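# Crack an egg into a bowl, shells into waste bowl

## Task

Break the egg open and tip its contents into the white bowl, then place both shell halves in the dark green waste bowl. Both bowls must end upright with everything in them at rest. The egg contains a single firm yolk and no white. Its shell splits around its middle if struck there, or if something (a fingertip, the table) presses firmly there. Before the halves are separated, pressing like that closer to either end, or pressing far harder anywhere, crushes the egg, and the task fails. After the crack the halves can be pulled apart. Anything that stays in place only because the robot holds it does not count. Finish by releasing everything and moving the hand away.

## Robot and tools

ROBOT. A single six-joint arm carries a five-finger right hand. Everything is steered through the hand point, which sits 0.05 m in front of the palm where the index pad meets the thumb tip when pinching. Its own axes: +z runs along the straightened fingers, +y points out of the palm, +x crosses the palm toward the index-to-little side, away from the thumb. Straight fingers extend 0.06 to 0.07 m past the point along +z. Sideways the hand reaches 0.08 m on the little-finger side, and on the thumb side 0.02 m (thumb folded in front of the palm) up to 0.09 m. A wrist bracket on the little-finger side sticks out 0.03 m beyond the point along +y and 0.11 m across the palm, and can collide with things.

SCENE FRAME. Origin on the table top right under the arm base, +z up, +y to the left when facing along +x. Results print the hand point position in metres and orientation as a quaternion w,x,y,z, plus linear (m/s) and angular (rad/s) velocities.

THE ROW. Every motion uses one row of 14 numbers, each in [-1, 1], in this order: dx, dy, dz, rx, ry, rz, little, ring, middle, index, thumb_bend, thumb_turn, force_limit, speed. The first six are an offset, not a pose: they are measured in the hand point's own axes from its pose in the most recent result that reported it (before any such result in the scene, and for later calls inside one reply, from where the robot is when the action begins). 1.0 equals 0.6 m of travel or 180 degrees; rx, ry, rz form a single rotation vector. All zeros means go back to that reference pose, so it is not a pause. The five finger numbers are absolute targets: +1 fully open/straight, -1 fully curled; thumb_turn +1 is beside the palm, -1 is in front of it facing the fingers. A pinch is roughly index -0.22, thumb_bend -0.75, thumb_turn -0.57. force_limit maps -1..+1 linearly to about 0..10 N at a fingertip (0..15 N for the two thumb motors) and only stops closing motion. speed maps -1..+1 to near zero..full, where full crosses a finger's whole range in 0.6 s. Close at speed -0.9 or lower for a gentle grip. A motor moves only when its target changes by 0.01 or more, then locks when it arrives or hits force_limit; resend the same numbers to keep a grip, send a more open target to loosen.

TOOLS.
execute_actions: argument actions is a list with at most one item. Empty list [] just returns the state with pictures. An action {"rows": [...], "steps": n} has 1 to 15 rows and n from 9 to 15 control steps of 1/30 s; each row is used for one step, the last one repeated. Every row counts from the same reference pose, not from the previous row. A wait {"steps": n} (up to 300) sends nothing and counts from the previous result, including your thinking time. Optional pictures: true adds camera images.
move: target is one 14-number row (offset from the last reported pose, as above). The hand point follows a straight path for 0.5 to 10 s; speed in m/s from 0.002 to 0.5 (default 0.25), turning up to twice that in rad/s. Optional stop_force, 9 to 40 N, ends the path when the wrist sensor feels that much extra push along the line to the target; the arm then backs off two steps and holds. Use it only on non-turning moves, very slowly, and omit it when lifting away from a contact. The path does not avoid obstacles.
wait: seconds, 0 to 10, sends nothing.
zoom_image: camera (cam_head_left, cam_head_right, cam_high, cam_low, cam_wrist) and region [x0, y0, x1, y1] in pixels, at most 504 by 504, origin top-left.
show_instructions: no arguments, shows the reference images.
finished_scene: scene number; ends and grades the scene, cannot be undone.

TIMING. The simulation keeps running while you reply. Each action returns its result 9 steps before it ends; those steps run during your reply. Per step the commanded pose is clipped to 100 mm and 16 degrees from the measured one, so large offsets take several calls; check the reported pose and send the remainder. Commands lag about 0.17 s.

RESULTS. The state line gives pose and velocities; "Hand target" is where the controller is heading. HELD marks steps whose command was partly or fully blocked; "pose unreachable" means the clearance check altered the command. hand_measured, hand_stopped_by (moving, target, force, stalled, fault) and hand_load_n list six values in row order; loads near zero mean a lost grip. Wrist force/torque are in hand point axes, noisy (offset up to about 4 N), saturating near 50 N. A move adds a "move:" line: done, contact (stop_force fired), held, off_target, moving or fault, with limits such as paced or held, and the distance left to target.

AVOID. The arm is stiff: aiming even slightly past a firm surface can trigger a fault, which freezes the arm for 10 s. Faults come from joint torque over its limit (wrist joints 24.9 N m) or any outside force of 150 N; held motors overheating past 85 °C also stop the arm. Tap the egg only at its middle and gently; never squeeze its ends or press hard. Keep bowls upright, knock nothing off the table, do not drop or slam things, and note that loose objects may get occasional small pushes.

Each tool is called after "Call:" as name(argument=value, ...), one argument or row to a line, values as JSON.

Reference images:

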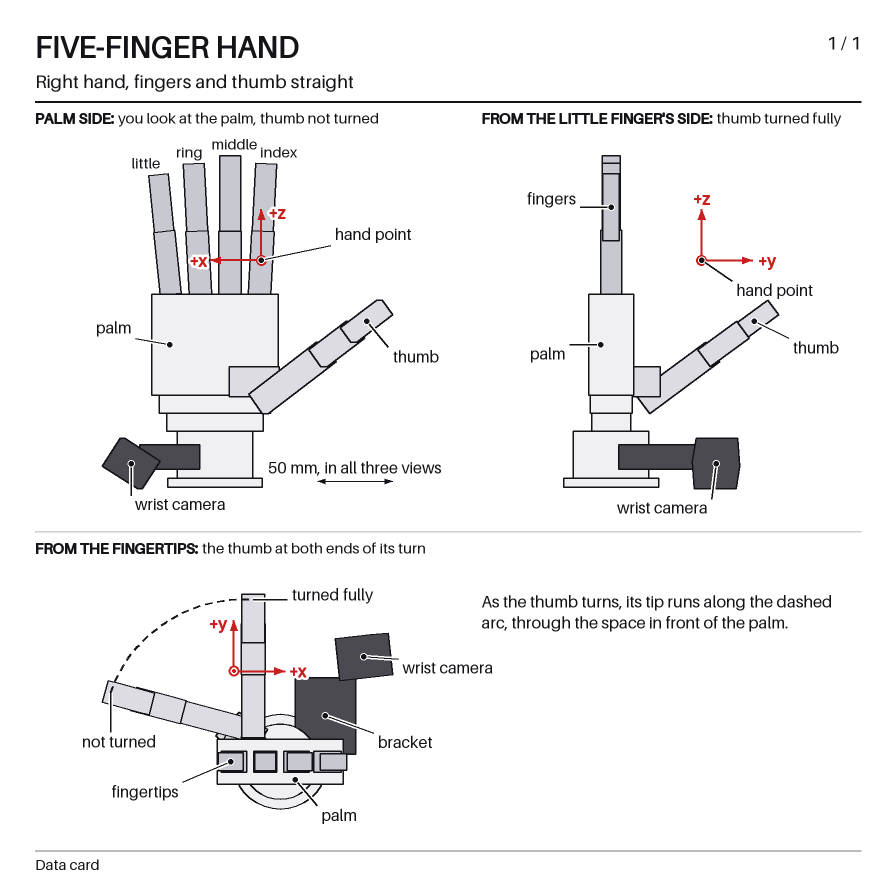

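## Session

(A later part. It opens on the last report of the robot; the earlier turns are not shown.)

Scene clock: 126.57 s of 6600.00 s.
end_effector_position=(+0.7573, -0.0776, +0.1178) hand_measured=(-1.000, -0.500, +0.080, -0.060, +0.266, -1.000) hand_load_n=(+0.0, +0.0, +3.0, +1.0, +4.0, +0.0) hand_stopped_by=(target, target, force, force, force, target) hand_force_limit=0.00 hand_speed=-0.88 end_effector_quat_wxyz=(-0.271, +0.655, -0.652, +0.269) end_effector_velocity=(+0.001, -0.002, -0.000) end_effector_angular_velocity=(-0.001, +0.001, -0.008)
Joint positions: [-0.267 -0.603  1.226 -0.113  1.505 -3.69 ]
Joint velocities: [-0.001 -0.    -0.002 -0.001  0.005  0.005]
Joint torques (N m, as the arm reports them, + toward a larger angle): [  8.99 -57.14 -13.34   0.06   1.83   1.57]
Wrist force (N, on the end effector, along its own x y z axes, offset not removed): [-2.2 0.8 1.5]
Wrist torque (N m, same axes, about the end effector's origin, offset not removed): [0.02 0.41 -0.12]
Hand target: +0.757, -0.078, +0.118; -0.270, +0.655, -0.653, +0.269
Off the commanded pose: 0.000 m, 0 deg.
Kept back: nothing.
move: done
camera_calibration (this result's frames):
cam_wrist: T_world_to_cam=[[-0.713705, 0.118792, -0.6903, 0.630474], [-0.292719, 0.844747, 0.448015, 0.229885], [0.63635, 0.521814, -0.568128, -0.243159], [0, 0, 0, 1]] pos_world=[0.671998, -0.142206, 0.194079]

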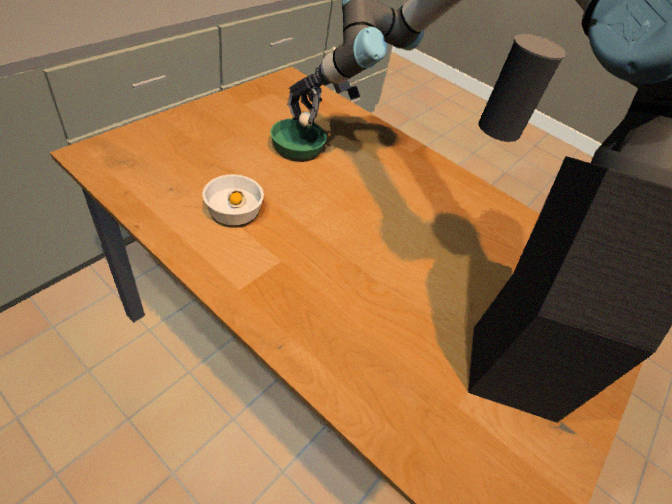

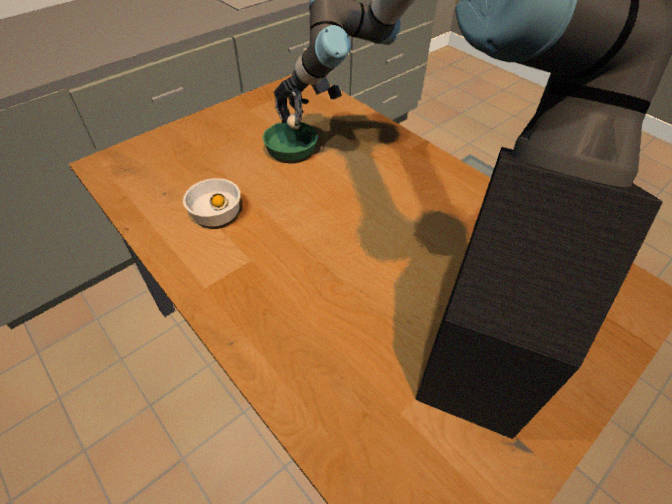

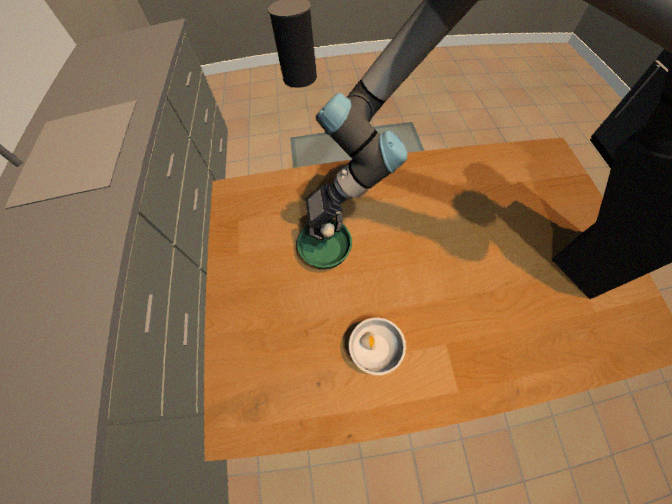

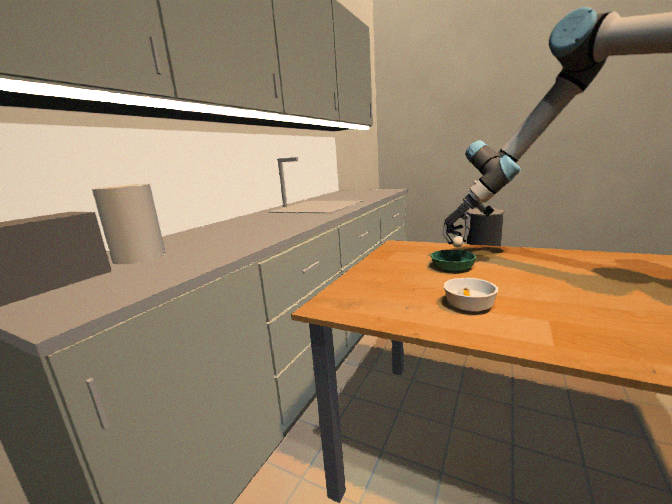

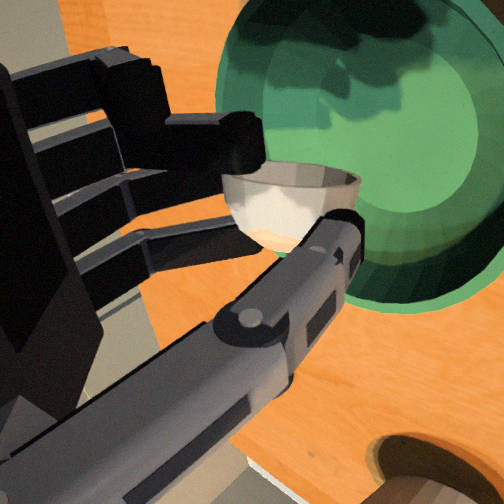

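Call:
move(
  target=[-0.02,0.083,0.083,0,0,0,-1,-0.5,-0.3,-0.3,0.1,-1,0,-0.88],
  speed=0.05,
  stop_force=10,
)

Call:
move(
  target=[0,0,0,0,0,0,-1,-1,0.35,0.35,0.45,-1,0,-0.5],
)

Call:
move(
  target=[0,-0.07,-0.07,0,0,0,-1,-1,0.35,0.35,0.45,-1,0,-0.5],
  speed=0.1,
)

Call:
move(
  target=[-0.4475,0.1025,-0.1025,0,-0.267,-0.267,-1,-1,0.35,0.35,0.45,-1,0,-0.5],
)

Call:
move(
  target=[0,0.045,0.045,0,0,0,-1,-1,0.35,0.35,0.45,-1,0,-0.5],
  speed=0.05,
)

Scene clock: 129.07 s of 6600.00 s.
end_effector_position=(+0.7569, -0.0654, +0.0476) hand_measured=(-1.000, -0.500, +0.080, -0.060, +0.266, -1.000) hand_load_n=(+0.0, +0.0, +3.0, +1.0, +4.0, +0.0) hand_stopped_by=(target, target, force, force, force, target) hand_force_limit=0.00 hand_speed=-0.88 end_effector_quat_wxyz=(-0.271, +0.655, -0.652, +0.269) end_effector_velocity=(+0.001, +0.000, -0.002) end_effector_angular_velocity=(-0.000, -0.002, +0.000)
Joint positions: [-0.286 -0.464  1.139 -0.164  1.488 -3.699]
Joint velocities: [-0.001  0.004 -0.004 -0.002 -0.001 -0.   ]
Joint torques (N m, as the arm reports them, + toward a larger angle): [ 10.26 -44.31 -13.11  -0.01  -2.75  -1.42]
Wrist force (N, on the end effector, along its own x y z axes, offset not removed): [-4.7 2.8 -0.1]
Wrist torque (N m, same axes, about the end effector's origin, offset not removed): [0.42 0.77 -0.02]
Hand target: +0.757, -0.065, +0.047; -0.271, +0.655, -0.652, +0.269
Off the commanded pose: 0.000 m, 0 deg.
Kept back: nothing.
move: done
camera_calibration (this result's frames):
cam_wrist: T_world_to_cam=[[-0.713707, 0.118776, -0.6903, 0.580354], [-0.292722, 0.844754, 0.448, 0.250957], [0.636346, 0.521807, -0.568139, -0.289129], [0, 0, 0, 1]] pos_world=[0.671649, -0.13006, 0.123924]

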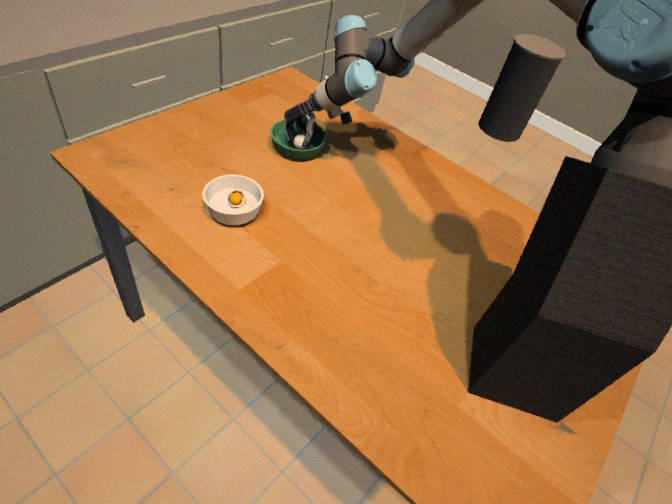

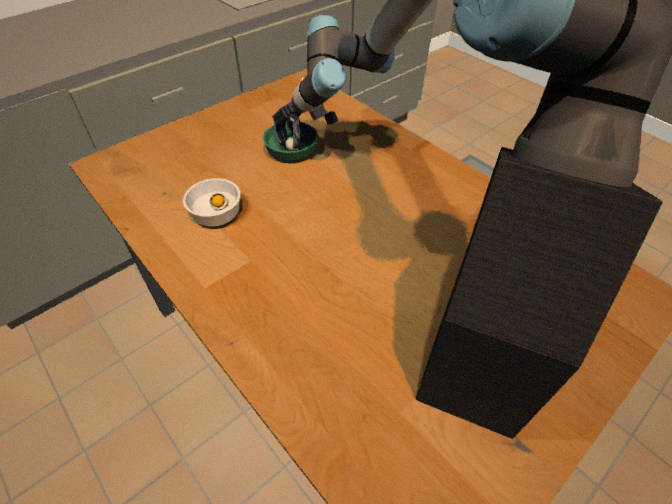

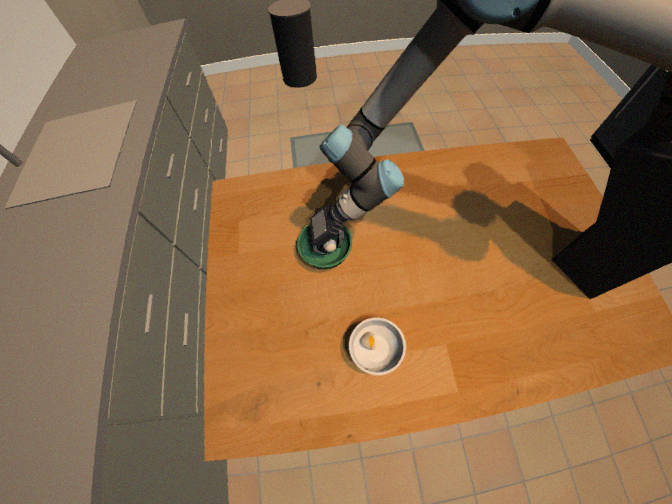

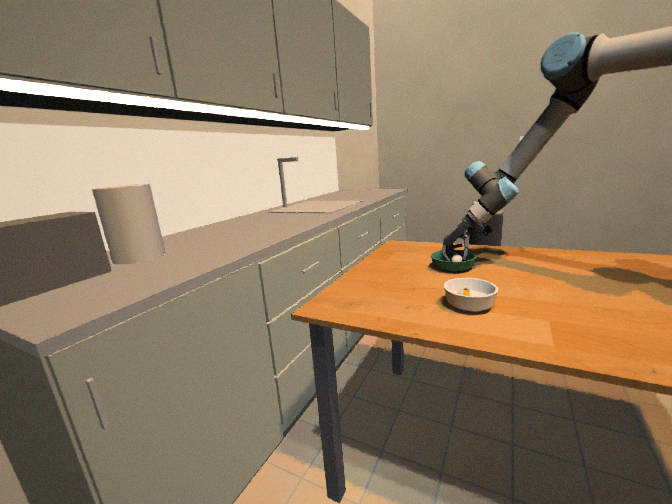

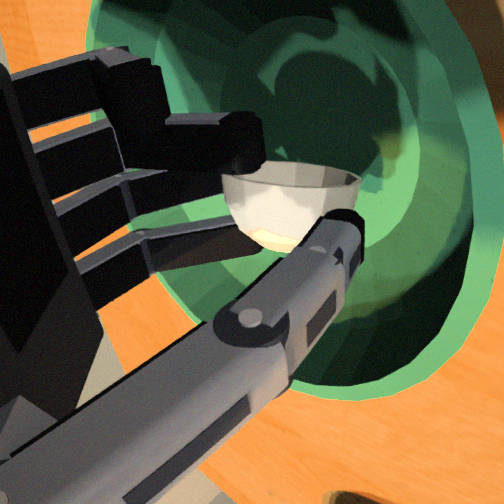

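Scene clock: 129.93 s of 6600.00 s.
end_effector_position=(+0.7569, -0.0654, +0.0476) hand_measured=(-1.000, -1.000, +0.350, +0.350, +0.450, -1.000) hand_load_n=(+0.0, +0.0, +0.0, +0.0, +0.0, +0.0) hand_stopped_by=(target, target, target, target, target, target) hand_force_limit=0.00 hand_speed=-0.50 end_effector_quat_wxyz=(-0.271, +0.655, -0.652, +0.269) end_effector_velocity=(-0.000, +0.000, -0.001) end_effector_angular_velocity=(-0.000, +0.001, -0.000)
Joint positions: [-0.286 -0.464  1.139 -0.164  1.488 -3.699]
Joint velocities: [-0.     0.002 -0.    -0.001  0.    -0.   ]
Joint torques (N m, as the arm reports them, + toward a larger angle): [ 12.11 -58.56  -0.53   0.86  -1.29  -0.67]
Wrist force (N, on the end effector, along its own x y z axes, offset not removed): [-1.5 1.8 0.9]
Wrist torque (N m, same axes, about the end effector's origin, offset not removed): [0.11 0.26 -0.08]
Hand target: +0.757, -0.065, +0.048; -0.271, +0.655, -0.652, +0.269
Off the commanded pose: 0.000 m, 0 deg.
Kept back: nothing.
move: done
camera_calibration (this result's frames):
cam_wrist: T_world_to_cam=[[-0.713692, 0.118774, -0.690316, 0.580346], [-0.292725, 0.844761, 0.447985, 0.250976], [0.636361, 0.521796, -0.568131, -0.289139], [0, 0, 0, 1]] pos_world=[0.671652, -0.130073, 0.123919]

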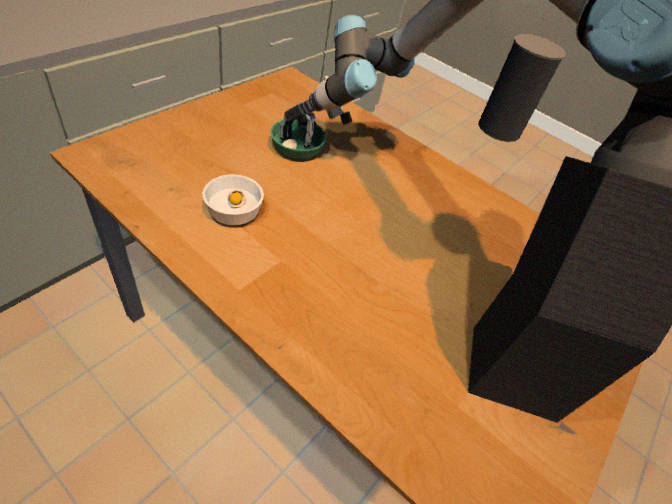

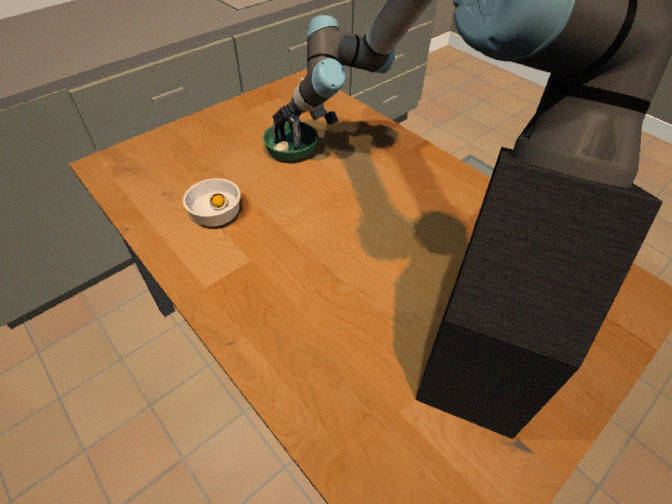

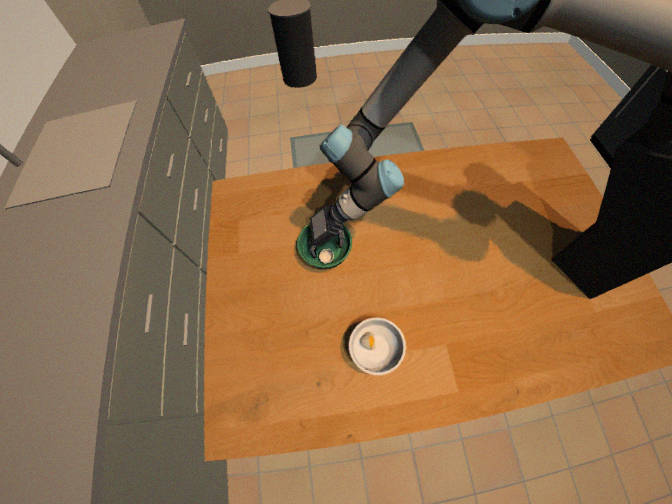

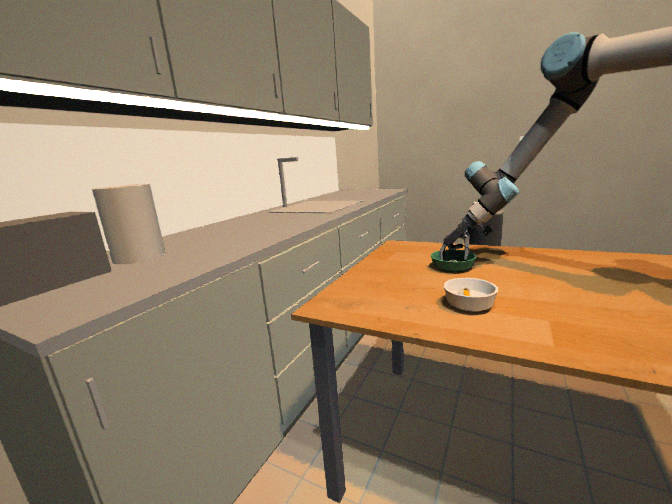

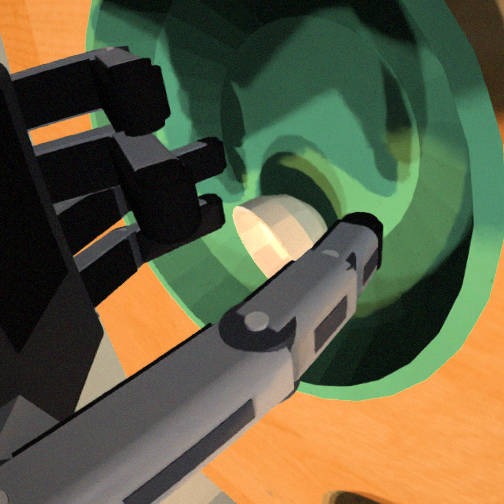

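Scene clock: 131.03 s of 6600.00 s.
end_effector_position=(+0.7571, -0.0656, +0.1068) hand_measured=(-1.000, -1.000, +0.350, +0.350, +0.450, -1.000) hand_load_n=(+0.0, +0.0, +0.0, +0.0, +0.0, +0.0) hand_stopped_by=(target, target, target, target, target, target) hand_force_limit=0.00 hand_speed=-0.50 end_effector_quat_wxyz=(-0.271, +0.655, -0.652, +0.269) end_effector_velocity=(-0.001, +0.000, +0.002) end_effector_angular_velocity=(+0.000, +0.001, +0.000)
Joint positions: [-0.256 -0.578  1.22  -0.133  1.514 -3.684]
Joint velocities: [ 0.001 -0.004  0.003  0.002  0.001  0.001]
Joint torques (N m, as the arm reports them, + toward a larger angle): [ 34.38 -57.44  -2.     2.45   1.73   1.77]
Wrist force (N, on the end effector, along its own x y z axes, offset not removed): [2.7 1.8 1.2]
Wrist torque (N m, same axes, about the end effector's origin, offset not removed): [0.21 -0.53 0.18]
Hand target: +0.757, -0.066, +0.107; -0.271, +0.655, -0.652, +0.269
Off the commanded pose: 0.000 m, 0 deg.
Kept back: nothing.
move: done
camera_calibration (this result's frames):
cam_wrist: T_world_to_cam=[[-0.713683, 0.118803, -0.69032, 0.621363], [-0.292717, 0.844754, 0.448004, 0.224661], [0.636375, 0.521801, -0.568111, -0.255618], [0, 0, 0, 1]] pos_world=[0.671888, -0.130222, 0.183071]

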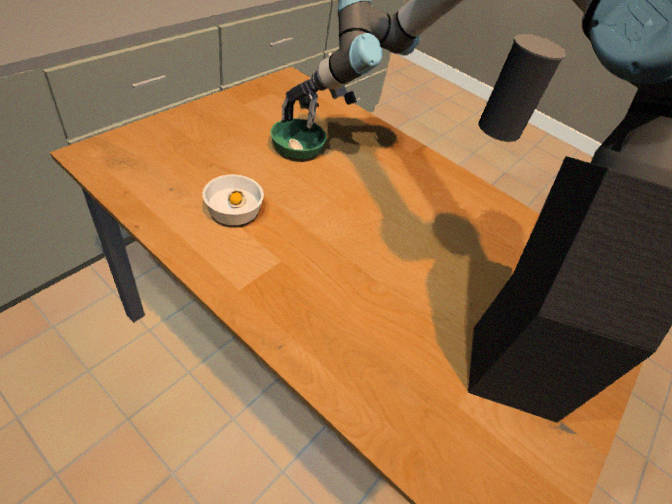

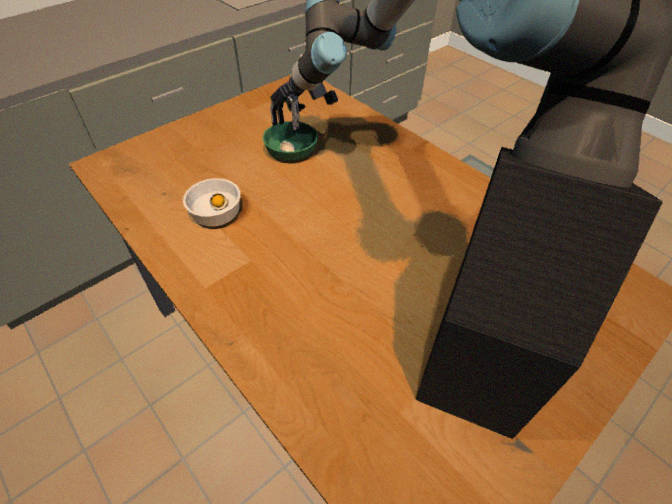

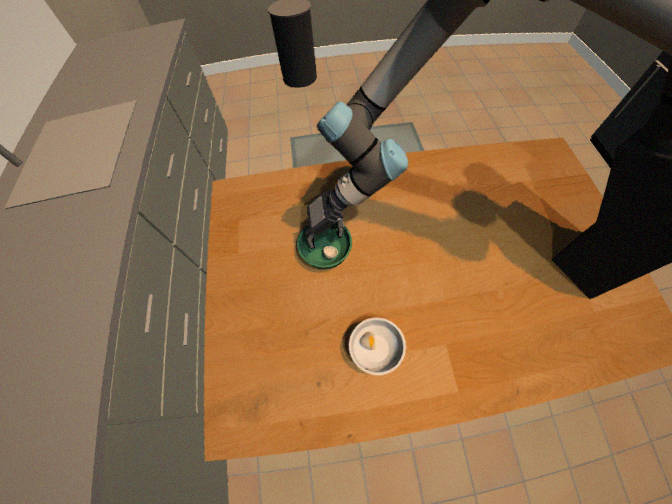

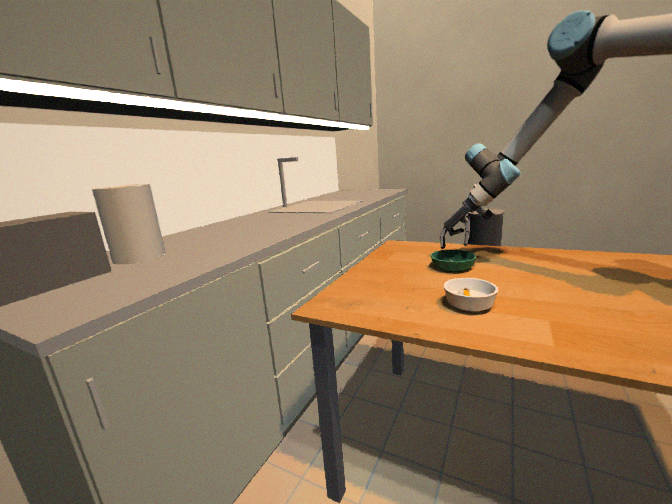

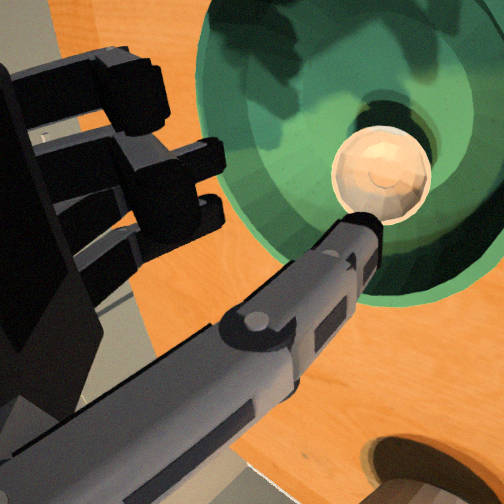

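Scene clock: 133.97 s of 6600.00 s.
end_effector_position=(+0.6688, +0.2024, +0.1074) hand_measured=(-1.000, -1.000, +0.350, +0.350, +0.450, -1.000) hand_load_n=(+0.0, +0.0, +0.0, +0.0, +0.0, +0.0) hand_stopped_by=(target, target, target, target, target, target) hand_force_limit=0.00 hand_speed=-0.50 end_effector_quat_wxyz=(-0.376, +0.907, -0.175, +0.072) end_effector_velocity=(-0.001, +0.002, -0.001) end_effector_angular_velocity=(-0.000, +0.003, +0.011)
Joint positions: [-0.016 -0.251  0.844  0.557  1.204 -4.529]
Joint velocities: [ 0.003  0.009 -0.015  0.015  0.001 -0.007]
Joint torques (N m, as the arm reports them, + toward a larger angle): [ 41.34 -44.08 -15.47   3.33   1.3   -1.34]
Wrist force (N, on the end effector, along its own x y z axes, offset not removed): [0.7 0.6 -0.2]
Wrist torque (N m, same axes, about the end effector's origin, offset not removed): [0.16 0.12 -0.04]
Hand target: +0.669, +0.203, +0.107; -0.376, +0.907, -0.175, +0.071
Off the commanded pose: 0.000 m, 0 deg.
Kept back: nothing.
move: done
camera_calibration (this result's frames):
cam_wrist: T_world_to_cam=[[-0.378251, -0.614738, -0.692115, 0.451271], [-0.892852, 0.044862, 0.44811, 0.535362], [-0.244421, 0.787455, -0.565839, 0.196183], [0, 0, 0, 1]] pos_world=[0.696644, 0.098911, 0.183438]

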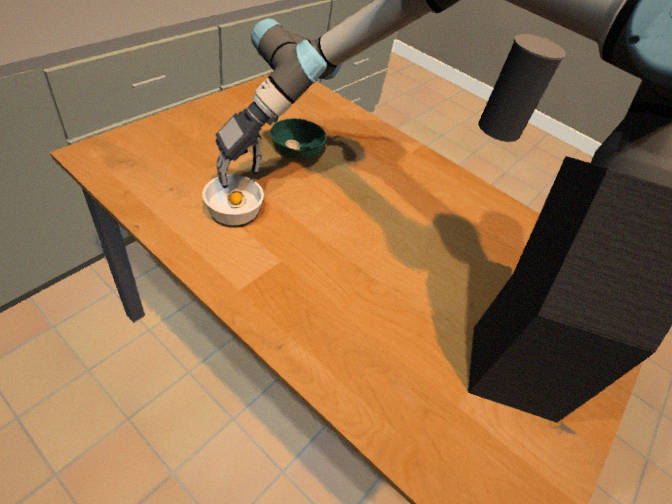

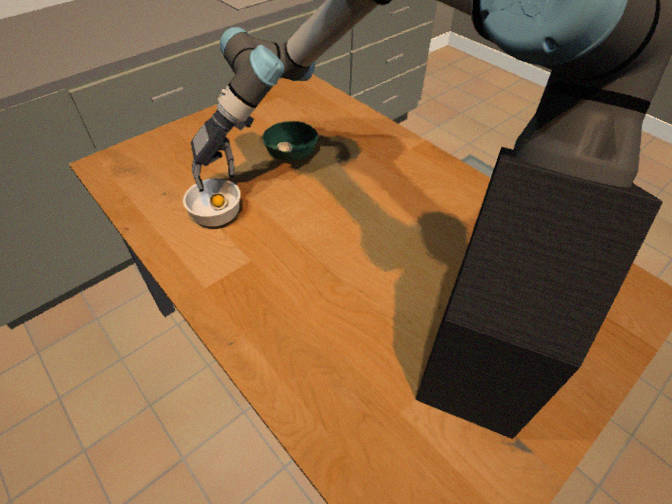

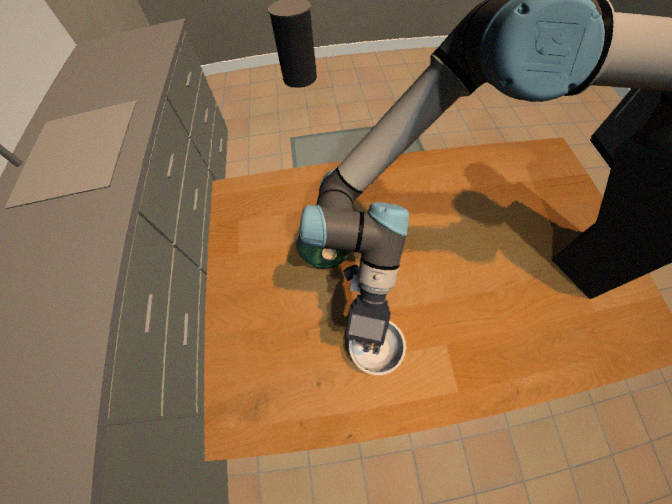

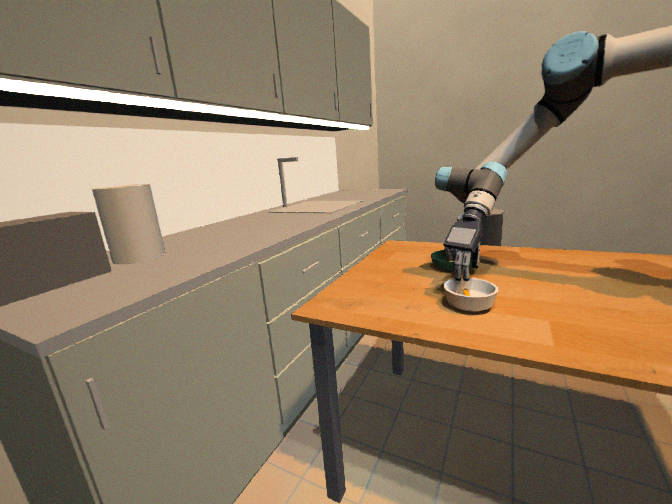

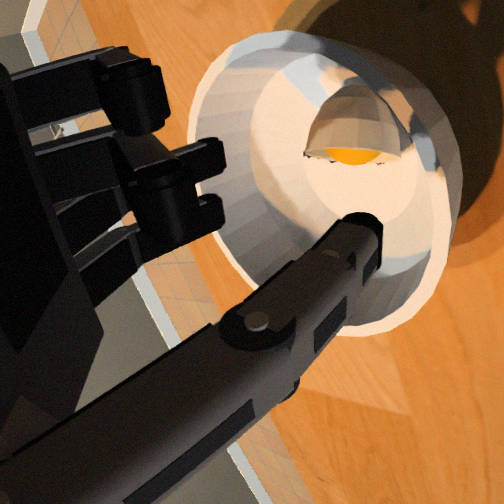

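Scene clock: 135.13 s of 6600.00 s.
end_effector_position=(+0.6686, +0.2025, +0.0695) hand_measured=(-1.000, -1.000, +0.350, +0.350, +0.450, -1.000) hand_load_n=(+0.0, +0.0, +0.0, +0.0, -1.0, +0.0) hand_stopped_by=(target, target, target, target, target, target) hand_force_limit=0.00 hand_speed=-0.50 end_effector_quat_wxyz=(-0.376, +0.907, -0.175, +0.072) end_effector_velocity=(+0.000, +0.000, -0.002) end_effector_angular_velocity=(+0.001, -0.001, -0.000)
Joint positions: [-0.039 -0.17   0.764  0.564  1.195 -4.551]
Joint velocities: [-0.001  0.006 -0.007  0.001 -0.002 -0.001]
Joint torques (N m, as the arm reports them, + toward a larger angle): [ 11.57 -42.19 -14.21   3.58  -2.84  -1.63]
Wrist force (N, on the end effector, along its own x y z axes, offset not removed): [-1.1 1.6 -3.3]
Wrist torque (N m, same axes, about the end effector's origin, offset not removed): [0.38 0.30 0.08]
Hand target: +0.669, +0.203, +0.069; -0.376, +0.907, -0.175, +0.072
Off the commanded pose: 0.000 m, 0 deg.
Kept back: nothing.
move: done
camera_calibration (this result's frames):
cam_wrist: T_world_to_cam=[[-0.378232, -0.614756, -0.692109, 0.425002], [-0.892864, 0.0448719, 0.448085, 0.552221], [-0.244407, 0.78744, -0.565866, 0.174602], [0, 0, 0, 1]] pos_world=[0.696481, 0.099005, 0.145507]

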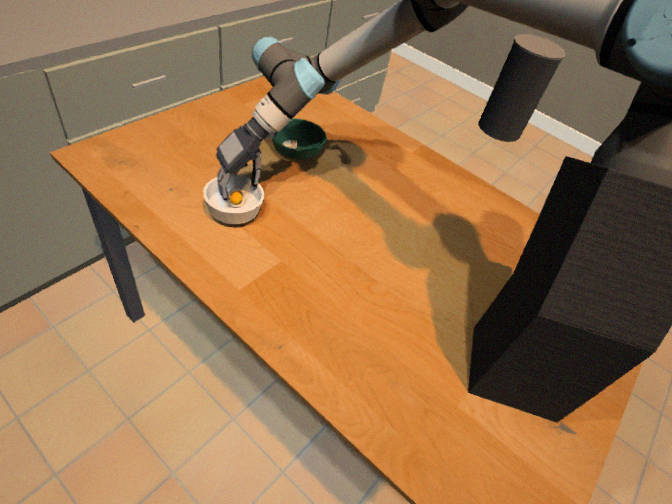

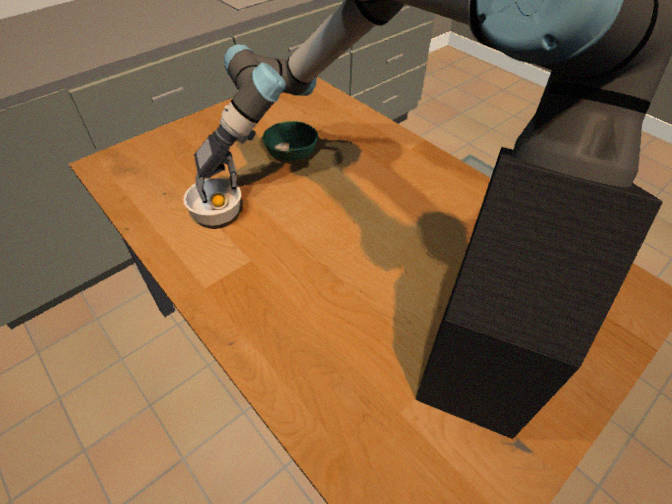

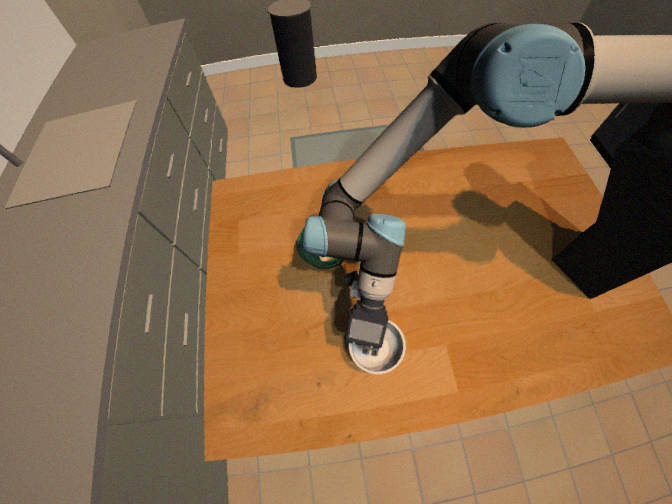

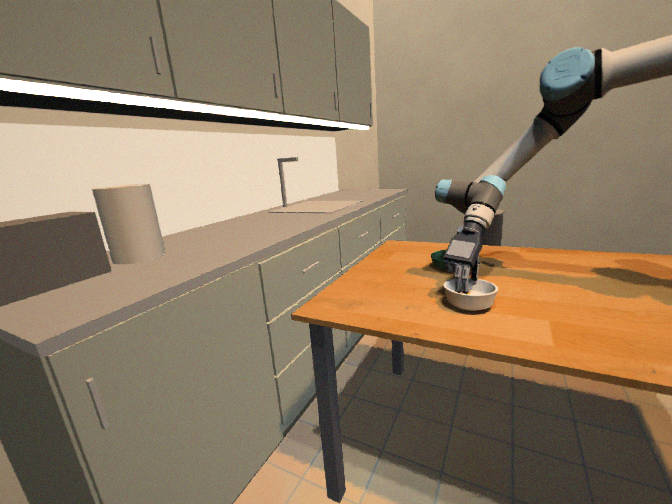

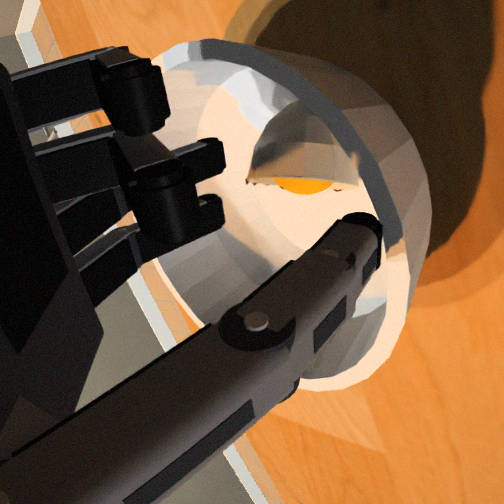

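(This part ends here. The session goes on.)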